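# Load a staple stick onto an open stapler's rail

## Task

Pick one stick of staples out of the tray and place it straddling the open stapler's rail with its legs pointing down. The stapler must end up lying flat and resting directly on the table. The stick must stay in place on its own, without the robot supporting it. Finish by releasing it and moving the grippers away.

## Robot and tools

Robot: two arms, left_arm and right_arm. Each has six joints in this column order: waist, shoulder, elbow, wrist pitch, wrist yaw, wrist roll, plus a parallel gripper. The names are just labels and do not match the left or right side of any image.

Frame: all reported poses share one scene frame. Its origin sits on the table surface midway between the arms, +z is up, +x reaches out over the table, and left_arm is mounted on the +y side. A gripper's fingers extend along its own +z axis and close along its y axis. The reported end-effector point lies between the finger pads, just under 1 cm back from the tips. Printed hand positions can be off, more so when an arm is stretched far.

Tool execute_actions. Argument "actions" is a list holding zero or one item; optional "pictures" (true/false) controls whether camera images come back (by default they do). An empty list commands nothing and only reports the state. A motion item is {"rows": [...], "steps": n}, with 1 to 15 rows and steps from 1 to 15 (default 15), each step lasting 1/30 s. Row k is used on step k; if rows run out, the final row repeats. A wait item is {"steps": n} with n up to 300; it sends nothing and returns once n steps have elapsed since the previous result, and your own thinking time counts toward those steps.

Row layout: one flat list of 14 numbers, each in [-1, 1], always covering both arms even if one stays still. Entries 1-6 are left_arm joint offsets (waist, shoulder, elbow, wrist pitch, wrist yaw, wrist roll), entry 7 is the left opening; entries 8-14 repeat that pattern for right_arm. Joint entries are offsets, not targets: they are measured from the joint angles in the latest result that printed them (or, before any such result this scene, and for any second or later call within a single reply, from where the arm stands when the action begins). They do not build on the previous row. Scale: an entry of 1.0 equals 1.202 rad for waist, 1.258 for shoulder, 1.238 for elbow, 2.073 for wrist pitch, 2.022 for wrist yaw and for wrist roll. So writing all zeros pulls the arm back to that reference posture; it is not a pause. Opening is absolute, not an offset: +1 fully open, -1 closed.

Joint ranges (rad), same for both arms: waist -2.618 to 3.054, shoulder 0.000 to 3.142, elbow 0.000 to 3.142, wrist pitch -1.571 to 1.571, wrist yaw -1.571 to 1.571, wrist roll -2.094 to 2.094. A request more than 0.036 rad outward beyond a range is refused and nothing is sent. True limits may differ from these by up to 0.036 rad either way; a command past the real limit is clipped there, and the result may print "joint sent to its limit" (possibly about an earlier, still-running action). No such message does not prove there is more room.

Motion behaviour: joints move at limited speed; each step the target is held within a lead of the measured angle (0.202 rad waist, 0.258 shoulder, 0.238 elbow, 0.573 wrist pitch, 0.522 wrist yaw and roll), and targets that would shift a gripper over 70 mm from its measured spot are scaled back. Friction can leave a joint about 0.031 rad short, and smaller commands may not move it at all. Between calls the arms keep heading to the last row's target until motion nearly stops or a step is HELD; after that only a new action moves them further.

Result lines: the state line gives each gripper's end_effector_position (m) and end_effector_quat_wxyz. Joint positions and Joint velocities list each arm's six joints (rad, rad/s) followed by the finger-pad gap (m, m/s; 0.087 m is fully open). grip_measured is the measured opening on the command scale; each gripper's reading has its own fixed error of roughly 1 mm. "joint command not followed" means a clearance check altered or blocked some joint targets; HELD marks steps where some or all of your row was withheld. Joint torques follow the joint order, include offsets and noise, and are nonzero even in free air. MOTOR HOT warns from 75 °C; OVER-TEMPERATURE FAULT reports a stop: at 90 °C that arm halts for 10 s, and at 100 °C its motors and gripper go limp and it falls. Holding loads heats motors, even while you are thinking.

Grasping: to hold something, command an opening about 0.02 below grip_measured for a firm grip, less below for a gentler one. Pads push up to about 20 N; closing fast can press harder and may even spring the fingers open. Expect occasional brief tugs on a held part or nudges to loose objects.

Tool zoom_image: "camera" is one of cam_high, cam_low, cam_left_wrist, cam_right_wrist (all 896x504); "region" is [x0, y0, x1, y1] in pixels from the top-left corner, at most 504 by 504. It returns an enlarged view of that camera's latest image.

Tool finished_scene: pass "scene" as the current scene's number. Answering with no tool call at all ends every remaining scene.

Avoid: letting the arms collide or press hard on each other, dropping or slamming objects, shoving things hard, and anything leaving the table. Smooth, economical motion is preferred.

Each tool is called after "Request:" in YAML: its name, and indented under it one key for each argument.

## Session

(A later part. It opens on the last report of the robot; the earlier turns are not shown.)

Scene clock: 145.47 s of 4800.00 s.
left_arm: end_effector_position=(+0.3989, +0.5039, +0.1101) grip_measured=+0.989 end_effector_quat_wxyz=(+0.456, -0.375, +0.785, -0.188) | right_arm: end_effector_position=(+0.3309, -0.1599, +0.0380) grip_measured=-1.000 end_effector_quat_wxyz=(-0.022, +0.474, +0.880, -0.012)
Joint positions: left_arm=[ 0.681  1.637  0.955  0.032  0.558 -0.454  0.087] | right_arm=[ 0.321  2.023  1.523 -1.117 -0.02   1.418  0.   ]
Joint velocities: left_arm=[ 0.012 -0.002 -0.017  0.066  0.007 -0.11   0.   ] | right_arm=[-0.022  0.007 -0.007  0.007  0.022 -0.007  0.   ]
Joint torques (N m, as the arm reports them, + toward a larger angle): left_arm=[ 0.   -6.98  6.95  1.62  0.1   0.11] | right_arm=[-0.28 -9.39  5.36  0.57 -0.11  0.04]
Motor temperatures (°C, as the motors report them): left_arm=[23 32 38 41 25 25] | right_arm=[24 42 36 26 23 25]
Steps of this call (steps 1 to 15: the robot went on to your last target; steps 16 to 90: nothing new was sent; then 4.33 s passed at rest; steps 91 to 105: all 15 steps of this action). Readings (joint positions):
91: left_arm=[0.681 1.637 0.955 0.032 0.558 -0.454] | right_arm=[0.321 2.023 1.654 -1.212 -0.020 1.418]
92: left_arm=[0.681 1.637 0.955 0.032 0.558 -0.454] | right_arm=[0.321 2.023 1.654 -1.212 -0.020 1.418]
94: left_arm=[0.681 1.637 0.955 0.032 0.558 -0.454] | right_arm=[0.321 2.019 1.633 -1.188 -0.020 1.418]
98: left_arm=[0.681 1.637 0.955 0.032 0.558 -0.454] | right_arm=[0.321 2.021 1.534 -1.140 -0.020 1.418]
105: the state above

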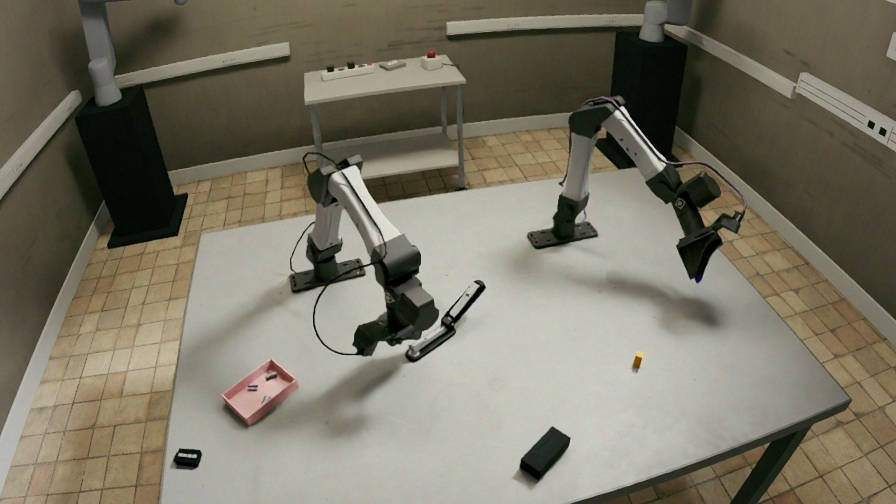

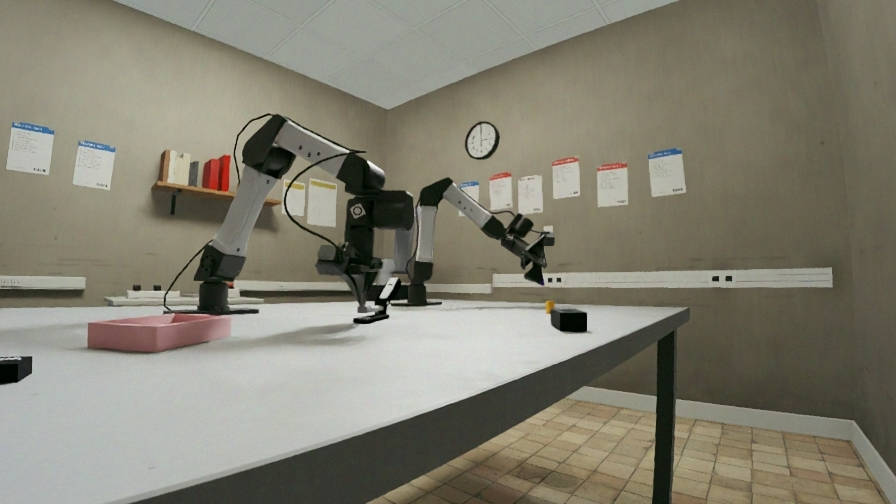

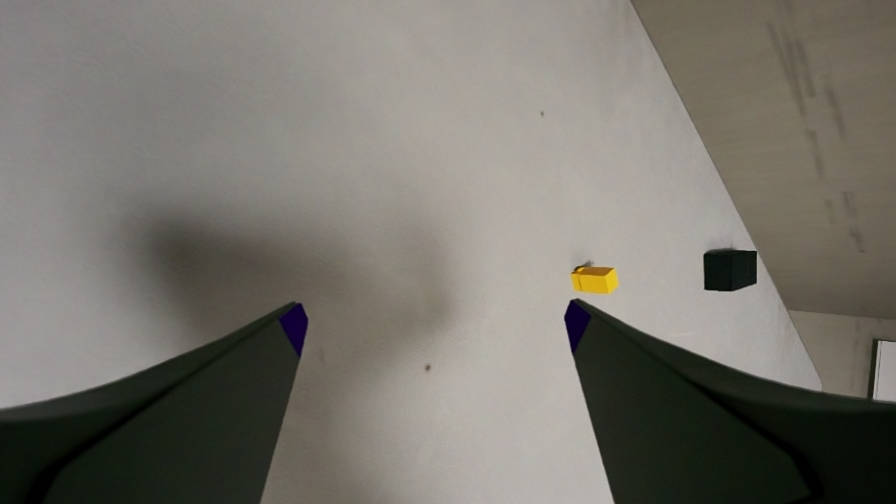

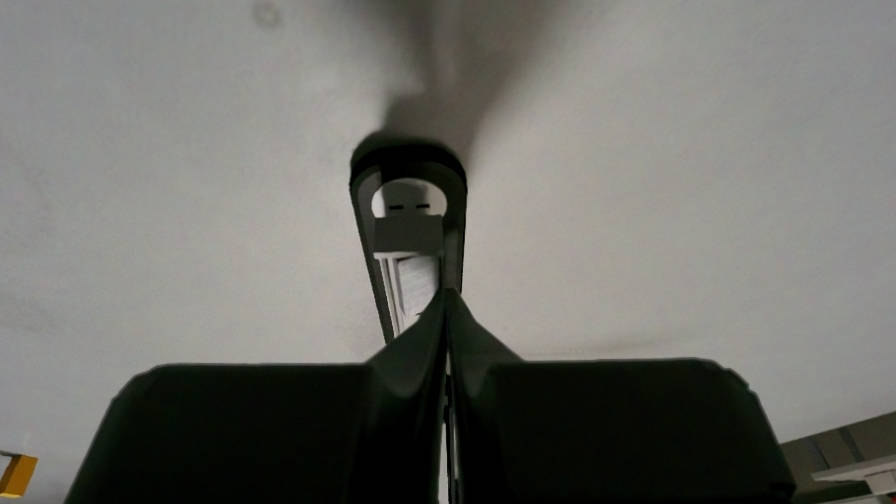

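Now sweep outward across the sloped crown with wrist pitch.

Request:
execute_actions:
  actions:
    - {"rows":[[0,0,0,0,0,0,1,0,0,0,0.02,0,0,-1],[0,0,0,0,0,0,1,0,0,0,0.025,0,0,-1],[0,0,0,0,0,0,1,0,0,0,0.03,0,0,-1],[0,0,0,0,0,0,1,0,0,0,0.035,0,0,-1],[0,0,0,0,0,0,1,0,0,0,0.04,0,0,-1]]}

Scene clock: 149.97 s of 4800.00 s.
left_arm: end_effector_position=(+0.3989, +0.5039, +0.1101) grip_measured=+0.989 end_effector_quat_wxyz=(+0.456, -0.375, +0.785, -0.188) | right_arm: end_effector_position=(+0.3355, -0.1578, +0.0377) grip_measured=-1.000 end_effector_quat_wxyz=(-0.016, +0.474, +0.881, -0.004)
Joint positions: left_arm=[ 0.681  1.637  0.955  0.032  0.558 -0.454  0.087] | right_arm=[ 0.321  2.023  1.523 -1.096 -0.02   1.418  0.   ]
Joint velocities: left_arm=[-0.002 -0.017 -0.002  0.081 -0.007  0.051  0.001] | right_arm=[ 0.007 -0.002 -0.002 -0.022 -0.037  0.007  0.   ]
Joint torques (N m, as the arm reports them, + toward a larger angle): left_arm=[-0.01 -7.03  6.98  1.58  0.11  0.09] | right_arm=[-0.29 -9.35  6.42  1.   -0.1   0.02]
Motor temperatures (°C, as the motors report them): left_arm=[23 32 38 41 25 25] | right_arm=[24 42 36 26 23 25]
Steps of this call (steps 1 to 15: the robot went on to your last target; steps 16 to 90: nothing new was sent; then 1.00 s passed at rest; steps 91 to 105: all 15 steps of this action). Readings (joint positions):
91: left_arm=[0.681 1.637 0.955 0.032 0.558 -0.454] | right_arm=[0.321 2.023 1.523 -1.116 -0.020 1.418]
92: left_arm=[0.681 1.637 0.955 0.032 0.558 -0.454] | right_arm=[0.321 2.023 1.523 -1.114 -0.020 1.418]
94: left_arm=[0.681 1.637 0.955 0.032 0.558 -0.454] | right_arm=[0.321 2.023 1.523 -1.109 -0.020 1.418]
98: left_arm=[0.681 1.637 0.955 0.032 0.558 -0.454] | right_arm=[0.321 2.023 1.523 -1.097 -0.020 1.418]
105: the state above

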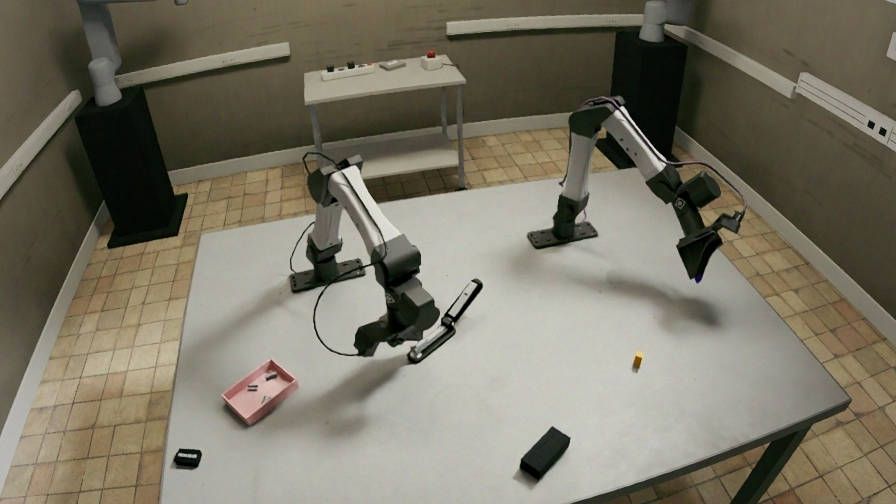

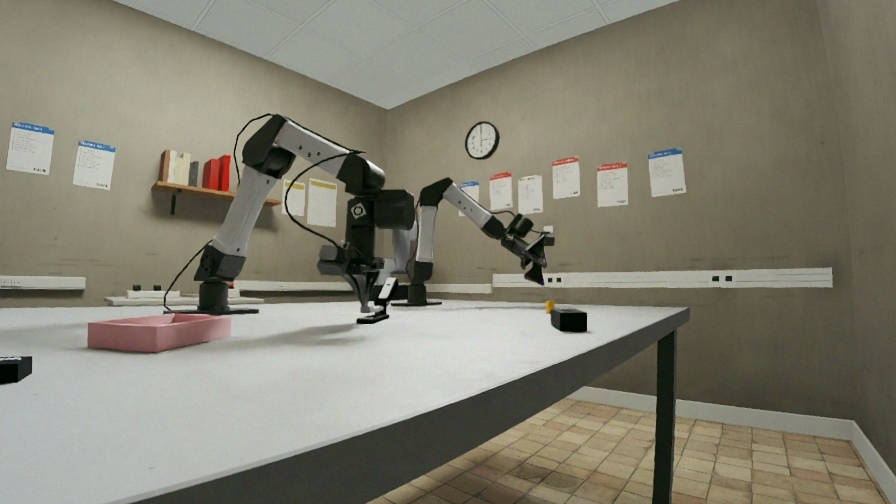

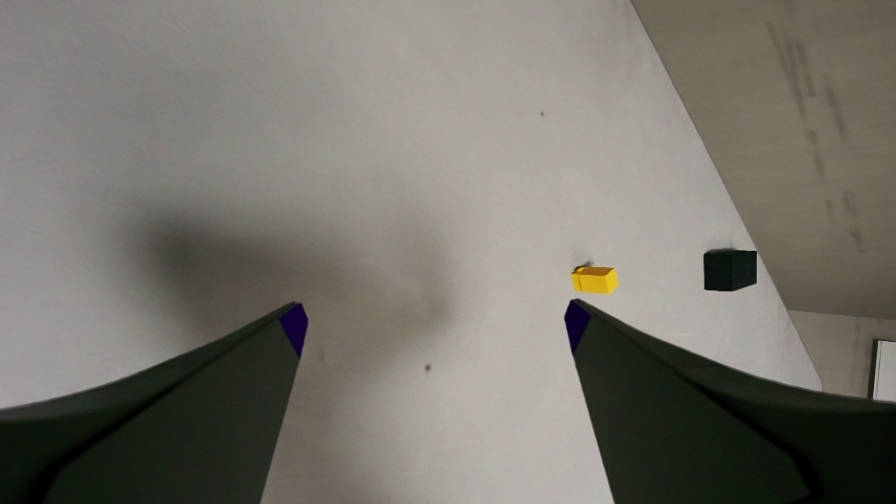

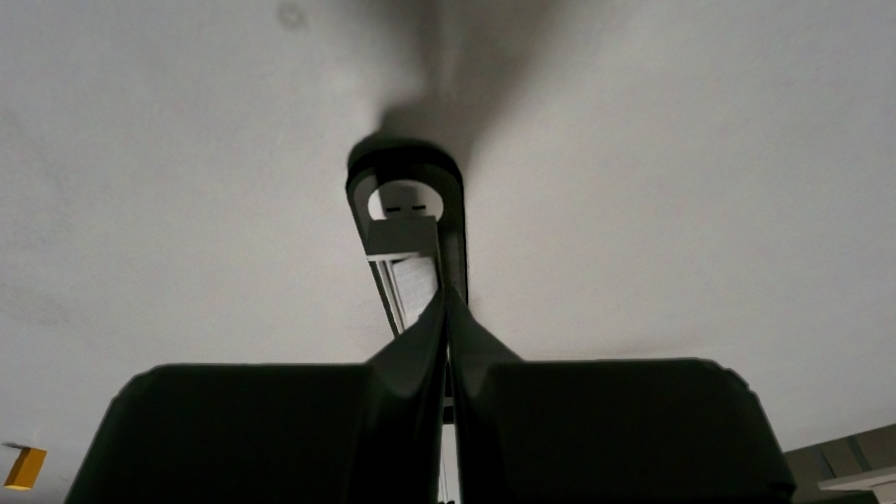

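Request:
execute_actions:
  actions:
    - {"rows":[[0,0,0,0,0,0,1,0,0,0.06,-0.03,0,0,-1],[0,0,0,0,0,0,1,0,0,0.06,-0.03,0,0,-1],[0,0,0,0,0,0,1,0,0,0.06,-0.03,0,0,-1],[0,0,0,0,0,0,1,0,0,0.06,-0.03,0,0,-1],[0,0,0,0,0,0,1,0,0,0.06,-0.03,0,0,-1],[0,0,0,0,0,0,1,0,0,0.06,-0.03,0,0,-1],[0,0,0,0,0,0,1,0,0,0.06,0.01,0,-0.06,-1]]}

Scene clock: 156.37 s of 4800.00 s.
left_arm: end_effector_position=(+0.3989, +0.5039, +0.1101) grip_measured=+0.989 end_effector_quat_wxyz=(+0.456, -0.375, +0.785, -0.188) | right_arm: end_effector_position=(+0.3451, -0.1543, +0.0487) grip_measured=-1.000 end_effector_quat_wxyz=(-0.002, +0.430, +0.903, +0.014)
Joint positions: left_arm=[ 0.681  1.637  0.955  0.032  0.558 -0.454  0.087] | right_arm=[ 0.321  2.025  1.572 -1.099 -0.02   1.321  0.   ]
Joint velocities: left_arm=[-0.012 -0.022  0.012  0.007 -0.022  0.007  0.   ] | right_arm=[ 0.002  0.002  0.007  0.037 -0.081 -0.095  0.   ]
Joint torques (N m, as the arm reports them, + toward a larger angle): left_arm=[-0.04 -6.91  6.94  1.58  0.1   0.11] | right_arm=[-0.28 -9.61  8.84  0.65 -0.1  -0.07]
Motor temperatures (°C, as the motors report them): left_arm=[23 32 38 41 25 25] | right_arm=[24 42 36 26 23 25]
Steps of this call (steps 1 to 15: the robot went on to your last target; steps 16 to 90: nothing new was sent; then 2.90 s passed at rest; steps 91 to 105: all 15 steps of this action). Readings (joint positions):
91: left_arm=[0.681 1.637 0.955 0.032 0.558 -0.454] | right_arm=[0.321 2.024 1.531 -1.106 -0.020 1.418]
92: left_arm=[0.681 1.637 0.955 0.032 0.558 -0.454] | right_arm=[0.321 2.025 1.542 -1.117 -0.020 1.418]
94: left_arm=[0.681 1.637 0.955 0.032 0.558 -0.454] | right_arm=[0.321 2.025 1.563 -1.125 -0.020 1.418]
98: left_arm=[0.681 1.637 0.955 0.032 0.558 -0.454] | right_arm=[0.321 2.025 1.572 -1.119 -0.020 1.382]
105: the state above

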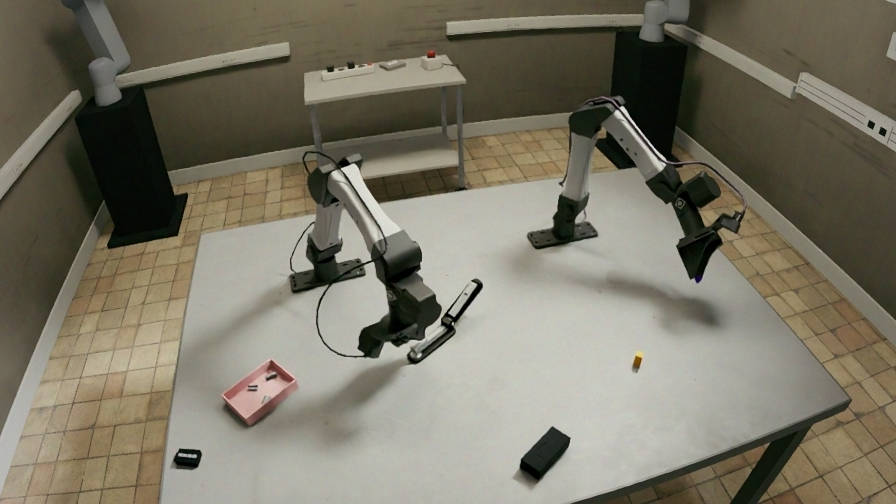

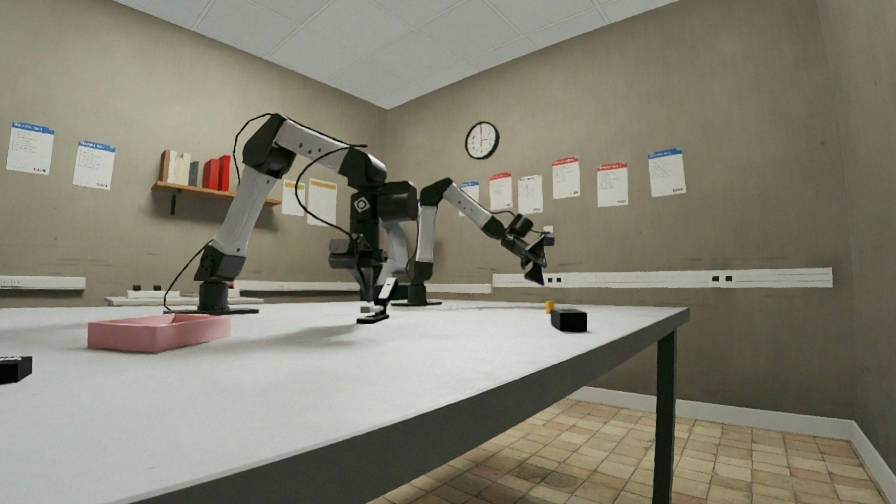

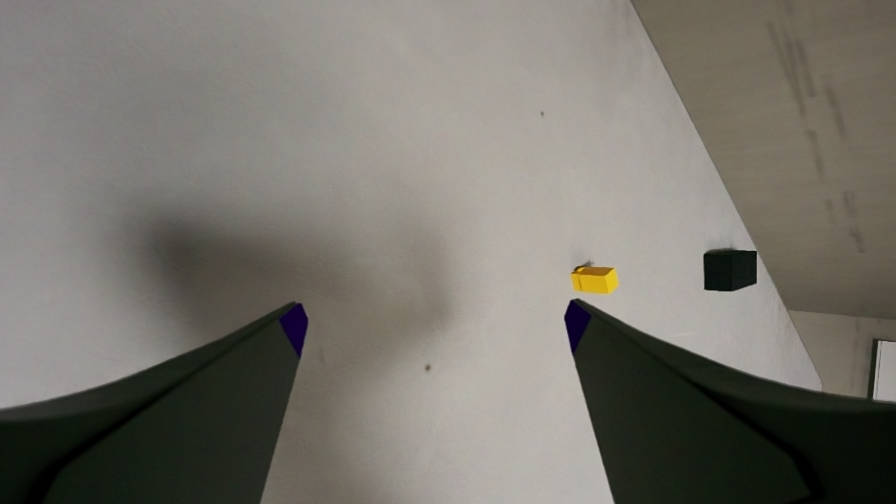

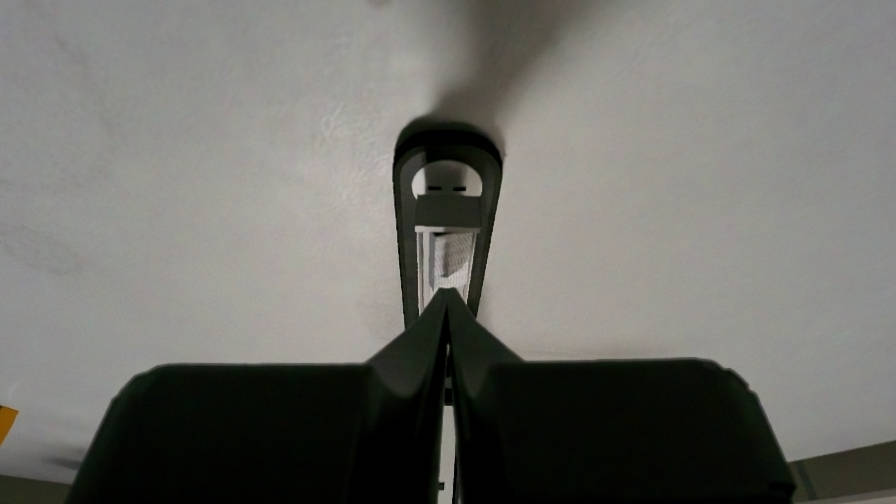

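Centred over it. Press down with the shoulder.

Request:
execute_actions:
  actions:
    - {"rows":[[0,0,0,0,0,0,1,0,0.035,0,0,0,0,-1]]}

Scene clock: 159.67 s of 4800.00 s.
left_arm: end_effector_position=(+0.3989, +0.5039, +0.1101) grip_measured=+0.989 end_effector_quat_wxyz=(+0.456, -0.375, +0.785, -0.188) | right_arm: end_effector_position=(+0.3440, -0.1548, +0.0412) grip_measured=-1.000 end_effector_quat_wxyz=(-0.009, +0.426, +0.905, +0.007)
Joint positions: left_arm=[ 0.681  1.637  0.955  0.032  0.558 -0.454  0.087] | right_arm=[ 0.32   2.046  1.572 -1.097 -0.022  1.312  0.   ]
Joint velocities: left_arm=[-0.017 -0.002  0.007 -0.037  0.066 -0.022 -0.   ] | right_arm=[-0.012  0.002 -0.007  0.007 -0.007 -0.022  0.   ]
Joint torques (N m, as the arm reports them, + toward a larger angle): left_arm=[ 0.01 -6.82  7.    1.59  0.11  0.1 ] | right_arm=[-0.18 -7.9   6.49  0.35 -0.08  0.14]
Motor temperatures (°C, as the motors report them): left_arm=[23 33 38 41 25 25] | right_arm=[24 42 36 26 23 25]
Steps of this call (steps 1 to 30: the robot went on to your last target; steps 31 to 84: nothing new was sent; steps 85 to 99: all 15 steps of this action). Readings (joint positions):
85: left_arm=[0.681 1.637 0.955 0.032 0.558 -0.454] | right_arm=[0.321 2.027 1.572 -1.096 -0.020 1.307]
86: left_arm=[0.681 1.637 0.955 0.032 0.558 -0.454] | right_arm=[0.321 2.031 1.572 -1.096 -0.020 1.308]
88: left_arm=[0.681 1.637 0.955 0.032 0.558 -0.454] | right_arm=[0.321 2.044 1.572 -1.096 -0.020 1.310]
92: left_arm=[0.681 1.637 0.955 0.032 0.558 -0.454] | right_arm=[0.320 2.046 1.572 -1.097 -0.022 1.311]
99: the state above

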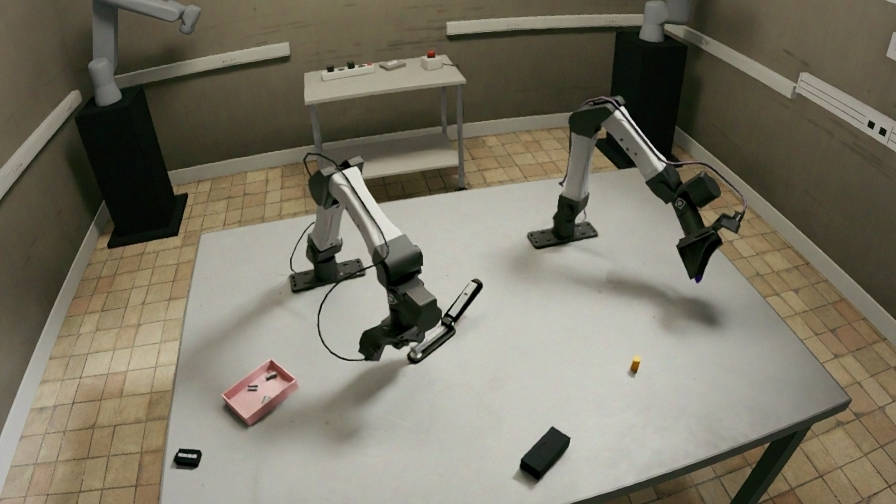

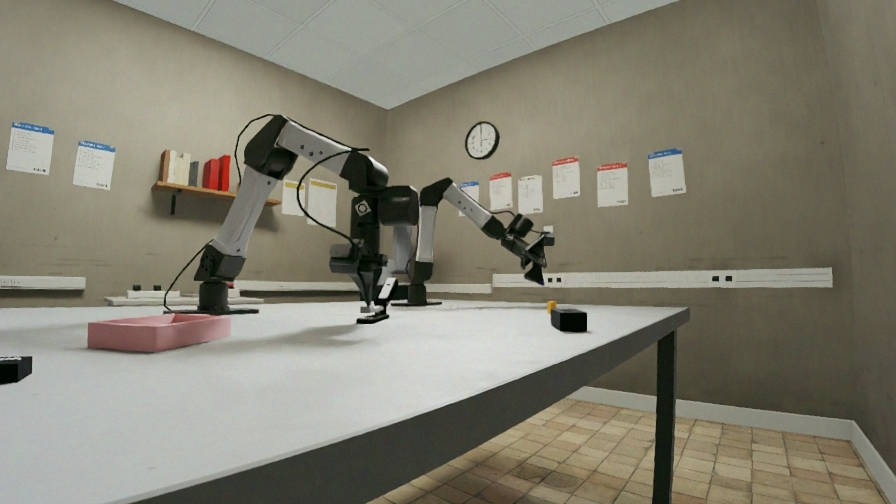

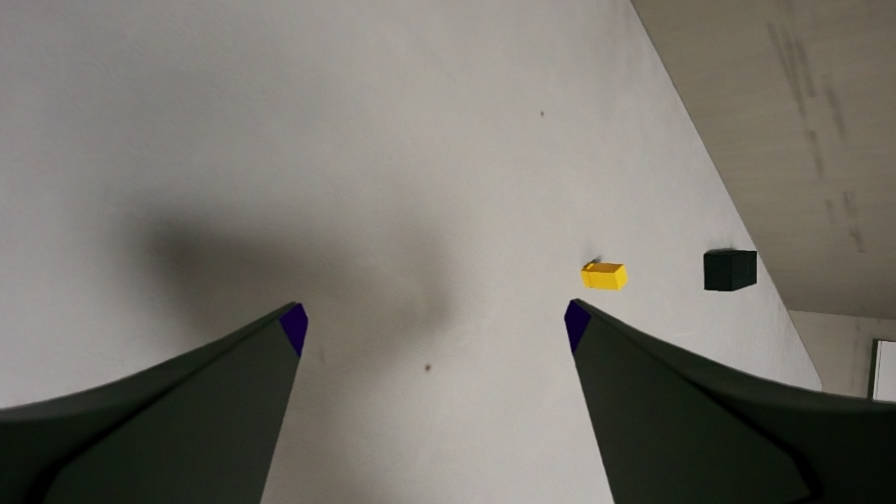

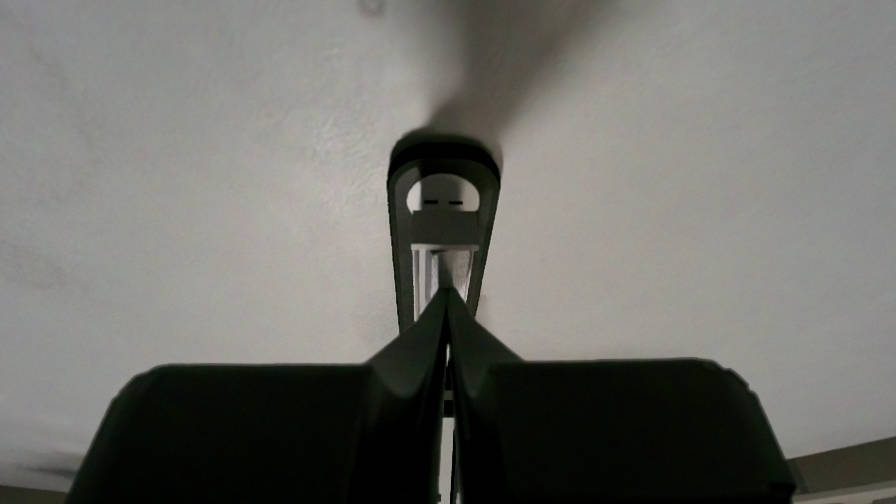

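Contact; drag outward slightly while pressing.

Request:
execute_actions:
  actions:
    - {"rows":[[0,0,0,0,0,0,1,0,0.02,0,0.025,0,0,-1]]}

Scene clock: 168.97 s of 4800.00 s.
left_arm: end_effector_position=(+0.3989, +0.5039, +0.1101) grip_measured=+0.989 end_effector_quat_wxyz=(+0.456, -0.375, +0.785, -0.188) | right_arm: end_effector_position=(+0.3442, -0.1547, +0.0412) grip_measured=-1.000 end_effector_quat_wxyz=(-0.008, +0.426, +0.905, +0.007)
Joint positions: left_arm=[ 0.681  1.637  0.955  0.032  0.558 -0.454  0.087] | right_arm=[ 0.32   2.046  1.572 -1.096 -0.022  1.312  0.   ]
Joint velocities: left_arm=[ 0.007 -0.017 -0.002 -0.081  0.022  0.066  0.001] | right_arm=[-0.007 -0.027 -0.012  0.022 -0.037 -0.007  0.   ]
Joint torques (N m, as the arm reports them, + toward a larger angle): left_arm=[ 0.01 -6.92  7.    1.59  0.11  0.09] | right_arm=[-0.29 -7.66  6.54  0.94 -0.11  0.03]
Motor temperatures (°C, as the motors report them): left_arm=[23 33 38 41 25 25] | right_arm=[24 40 36 26 23 25]
Steps of this call (steps 1 to 15: the robot went on to your last target; steps 16 to 90: nothing new was sent; then 5.80 s passed at rest; steps 91 to 105: all 15 steps of this action). Readings (joint positions):
91: left_arm=[0.681 1.637 0.955 0.032 0.558 -0.454] | right_arm=[0.320 2.046 1.572 -1.096 -0.022 1.312]
92: left_arm=[0.681 1.637 0.955 0.032 0.558 -0.454] | right_arm=[0.320 2.046 1.572 -1.096 -0.022 1.312]
94: left_arm=[0.681 1.637 0.955 0.032 0.558 -0.454] | right_arm=[0.320 2.046 1.572 -1.096 -0.022 1.312]
98: left_arm=[0.681 1.637 0.955 0.032 0.558 -0.454] | right_arm=[0.320 2.046 1.572 -1.096 -0.022 1.312]
105: the state above

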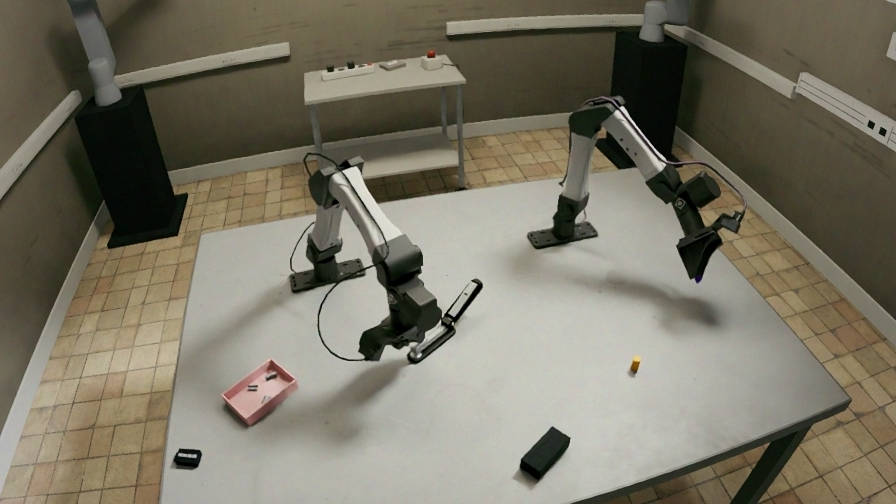

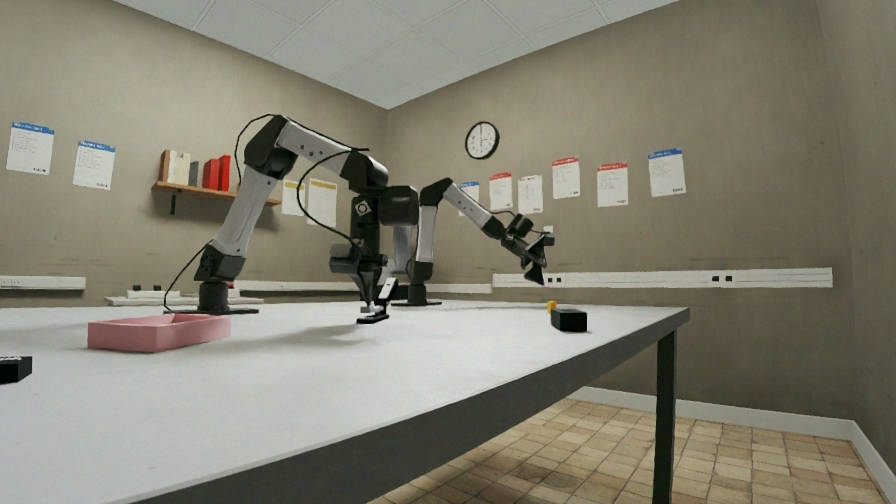

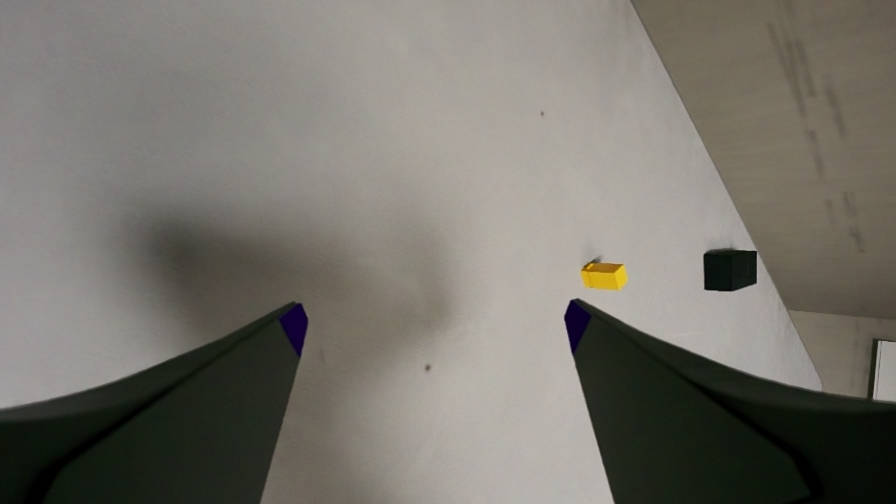

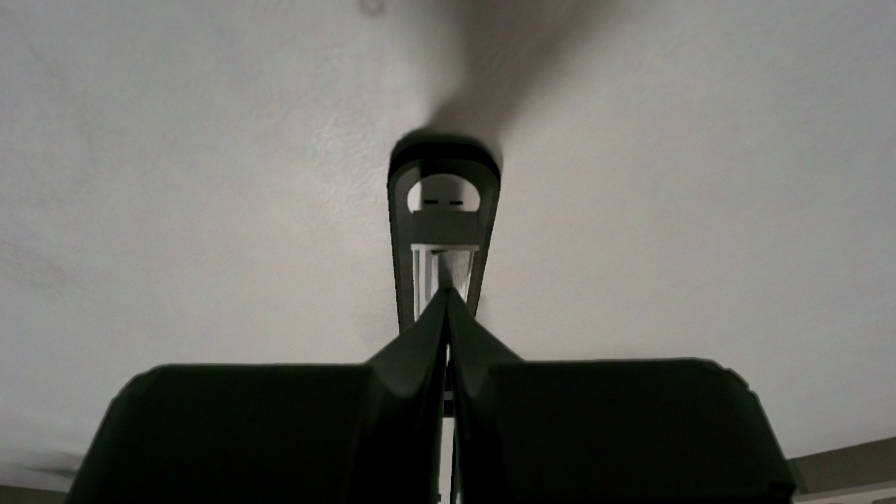

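Request:
execute_actions:
  actions:
    - {"rows":[[0,0,0,0,0,0,1,0,0,0,0.05,0,0,-1]]}

Scene clock: 172.83 s of 4800.00 s.
left_arm: end_effector_position=(+0.3989, +0.5039, +0.1101) grip_measured=+0.989 end_effector_quat_wxyz=(+0.456, -0.375, +0.785, -0.188) | right_arm: end_effector_position=(+0.3447, -0.1544, +0.0411) grip_measured=-1.000 end_effector_quat_wxyz=(-0.008, +0.425, +0.905, +0.009)
Joint positions: left_arm=[ 0.681  1.637  0.955  0.032  0.558 -0.454  0.087] | right_arm=[ 0.32   2.046  1.572 -1.093 -0.023  1.309  0.   ]
Joint velocities: left_arm=[ 0.007 -0.022  0.002 -0.051  0.037  0.007  0.   ] | right_arm=[-0.002  0.002  0.007 -0.037 -0.037  0.007  0.   ]
Joint torques (N m, as the arm reports them, + toward a larger angle): left_arm=[ 0.07 -6.95  6.92  1.6   0.12  0.12] | right_arm=[-0.29 -9.6   6.53  1.51 -0.1   0.05]
Motor temperatures (°C, as the motors report them): left_arm=[23 33 38 41 25 25] | right_arm=[24 40 36 26 23 25]
Steps of this call (steps 1 to 15: the robot went on to your last target; steps 16 to 90: nothing new was sent; then 0.37 s passed at rest; steps 91 to 105: all 15 steps of this action). Readings (joint positions):
91: left_arm=[0.681 1.637 0.955 0.032 0.558 -0.454] | right_arm=[0.320 2.046 1.572 -1.093 -0.023 1.312]
92: left_arm=[0.681 1.637 0.955 0.032 0.558 -0.454] | right_arm=[0.320 2.046 1.572 -1.093 -0.023 1.311]
94: left_arm=[0.681 1.637 0.955 0.032 0.558 -0.454] | right_arm=[0.320 2.046 1.572 -1.093 -0.023 1.310]
98: left_arm=[0.681 1.637 0.955 0.032 0.558 -0.454] | right_arm=[0.320 2.046 1.572 -1.093 -0.023 1.309]
105: the state above

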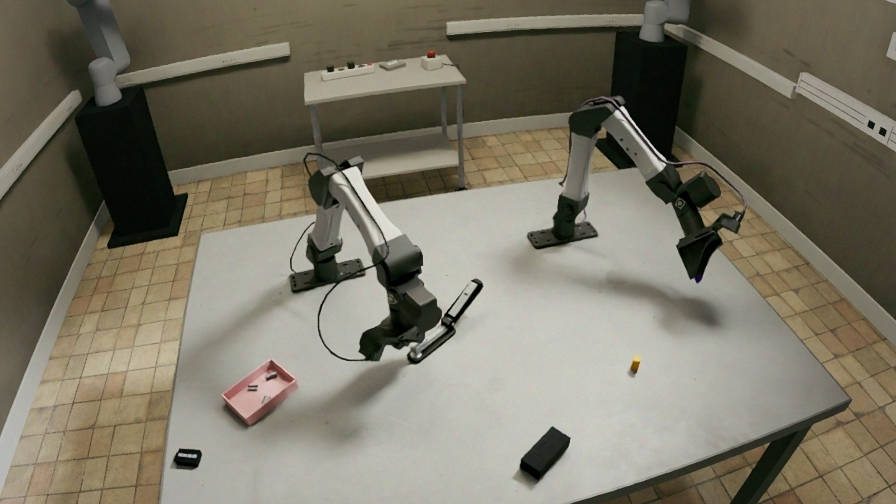

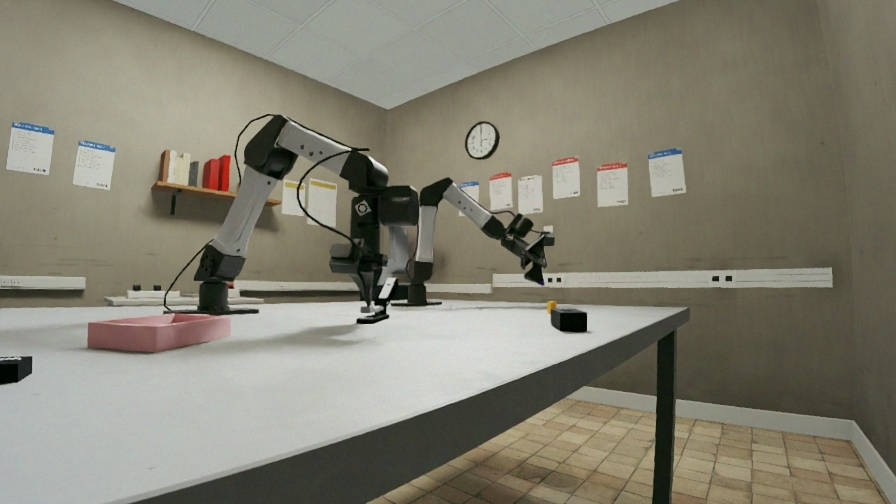

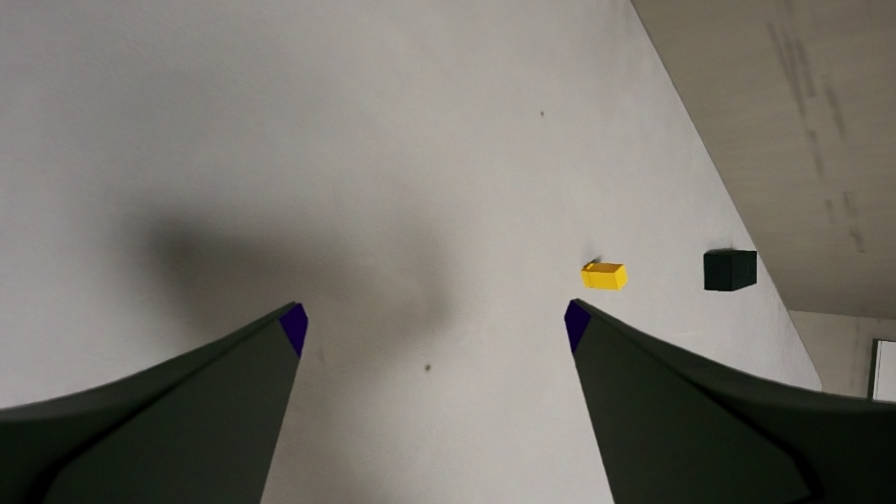

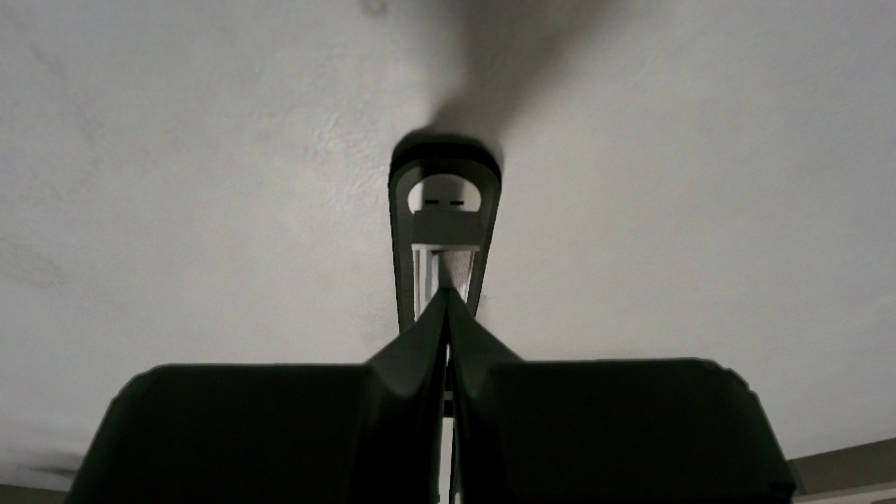

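Request:
execute_actions:
  actions:
    - {"rows":[[0,0,0,0,0,0,1,0,-0.035,0,0,0,0,-1],[0,0,0,0,0,0,1,0,-0.035,0,0,0,0,-1],[0,0,0,0,0,0,1,0,-0.035,0,0,0,0,-1],[0,0,0,0,0,0,1,0,-0.035,0,0,0,0,-1],[0,0,0,0,0,0,1,0,-0.035,0,0,0,0,-1],[0,0,0,0,0,0,1,0,-0.035,0,0,0,0,-1],[0,0,0,0,0,0,1,0,-0.035,0,0,0,0,-0.6]]}

Scene clock: 180.37 s of 4800.00 s.
left_arm: end_effector_position=(+0.3989, +0.5039, +0.1101) grip_measured=+0.989 end_effector_quat_wxyz=(+0.456, -0.375, +0.785, -0.188) | right_arm: end_effector_position=(+0.3453, -0.1541, +0.0480) grip_measured=-0.600 end_effector_quat_wxyz=(-0.002, +0.424, +0.905, +0.015)
Joint positions: left_arm=[ 0.681  1.637  0.955  0.032  0.558 -0.454  0.087] | right_arm=[ 0.32   2.027  1.572 -1.096 -0.023  1.308  0.017]
Joint velocities: left_arm=[ 0.017 -0.007  0.012  0.007 -0.007 -0.022  0.001] | right_arm=[-0.007 -0.017  0.002 -0.037 -0.007 -0.037 -0.   ]
Joint torques (N m, as the arm reports them, + toward a larger angle): left_arm=[ 0.06 -6.98  6.98  1.61  0.11  0.09] | right_arm=[ -0.32 -11.4    6.58   0.45  -0.1    0.02]
Motor temperatures (°C, as the motors report them): left_arm=[23 33 38 42 25 25] | right_arm=[24 41 36 27 23 25]
Steps of this call (steps 1 to 15: the robot went on to your last target; steps 16 to 90: nothing new was sent; then 4.03 s passed at rest; steps 91 to 105: all 15 steps of this action). Readings (joint positions):
91: left_arm=[0.681 1.637 0.955 0.032 0.558 -0.454] | right_arm=[0.320 2.042 1.572 -1.095 -0.023 1.308]
92: left_arm=[0.681 1.637 0.955 0.032 0.558 -0.454] | right_arm=[0.320 2.039 1.572 -1.096 -0.023 1.308]
94: left_arm=[0.681 1.637 0.955 0.032 0.558 -0.454] | right_arm=[0.320 2.031 1.572 -1.096 -0.023 1.308]
98: left_arm=[0.681 1.637 0.955 0.032 0.558 -0.454] | right_arm=[0.320 2.027 1.572 -1.096 -0.023 1.308]
105: the state above

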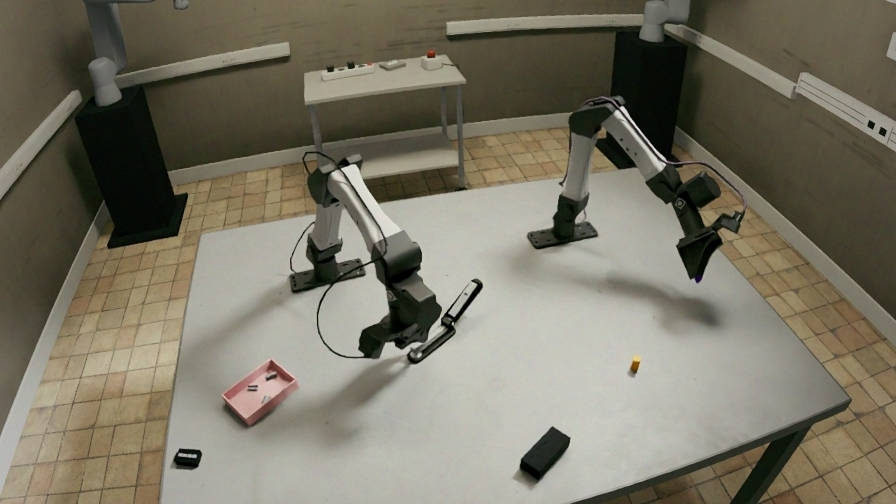

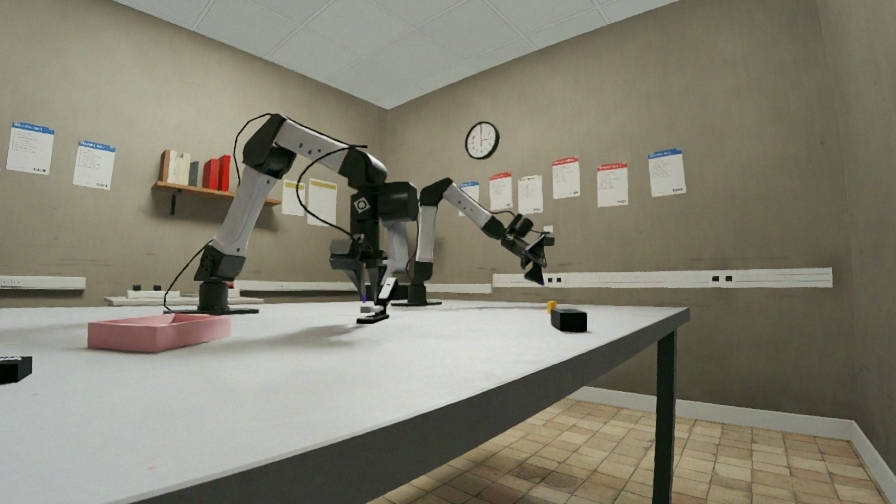

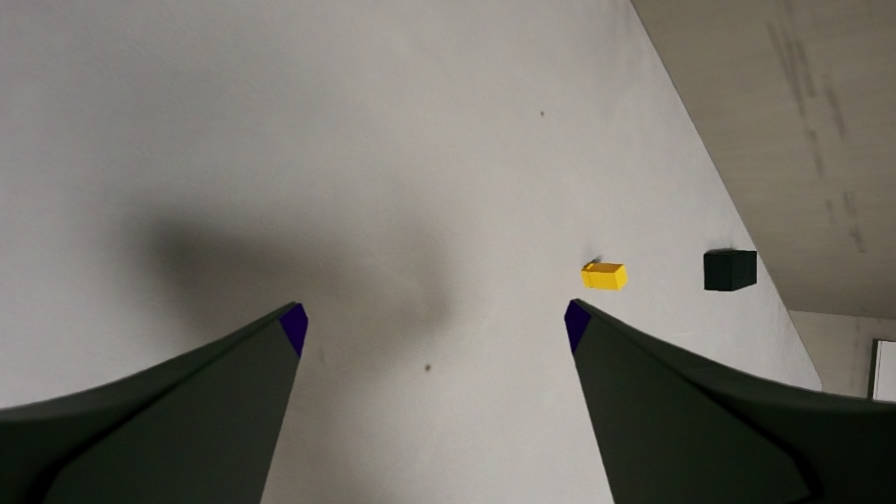

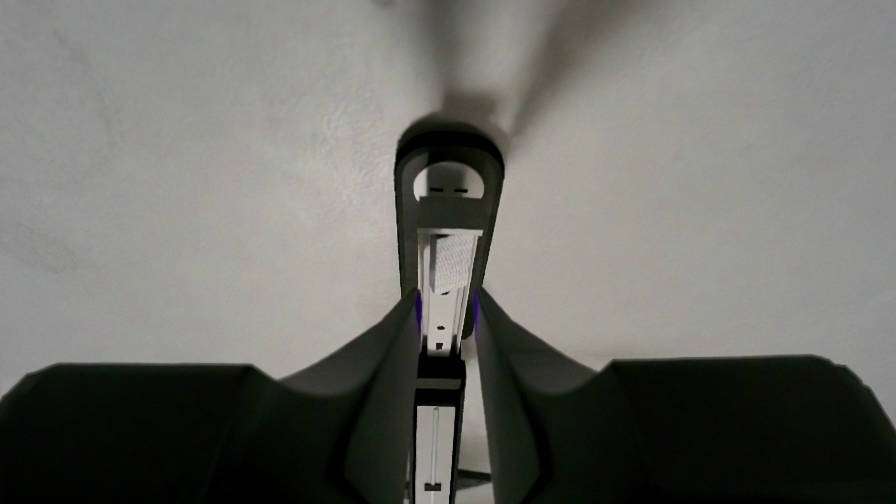

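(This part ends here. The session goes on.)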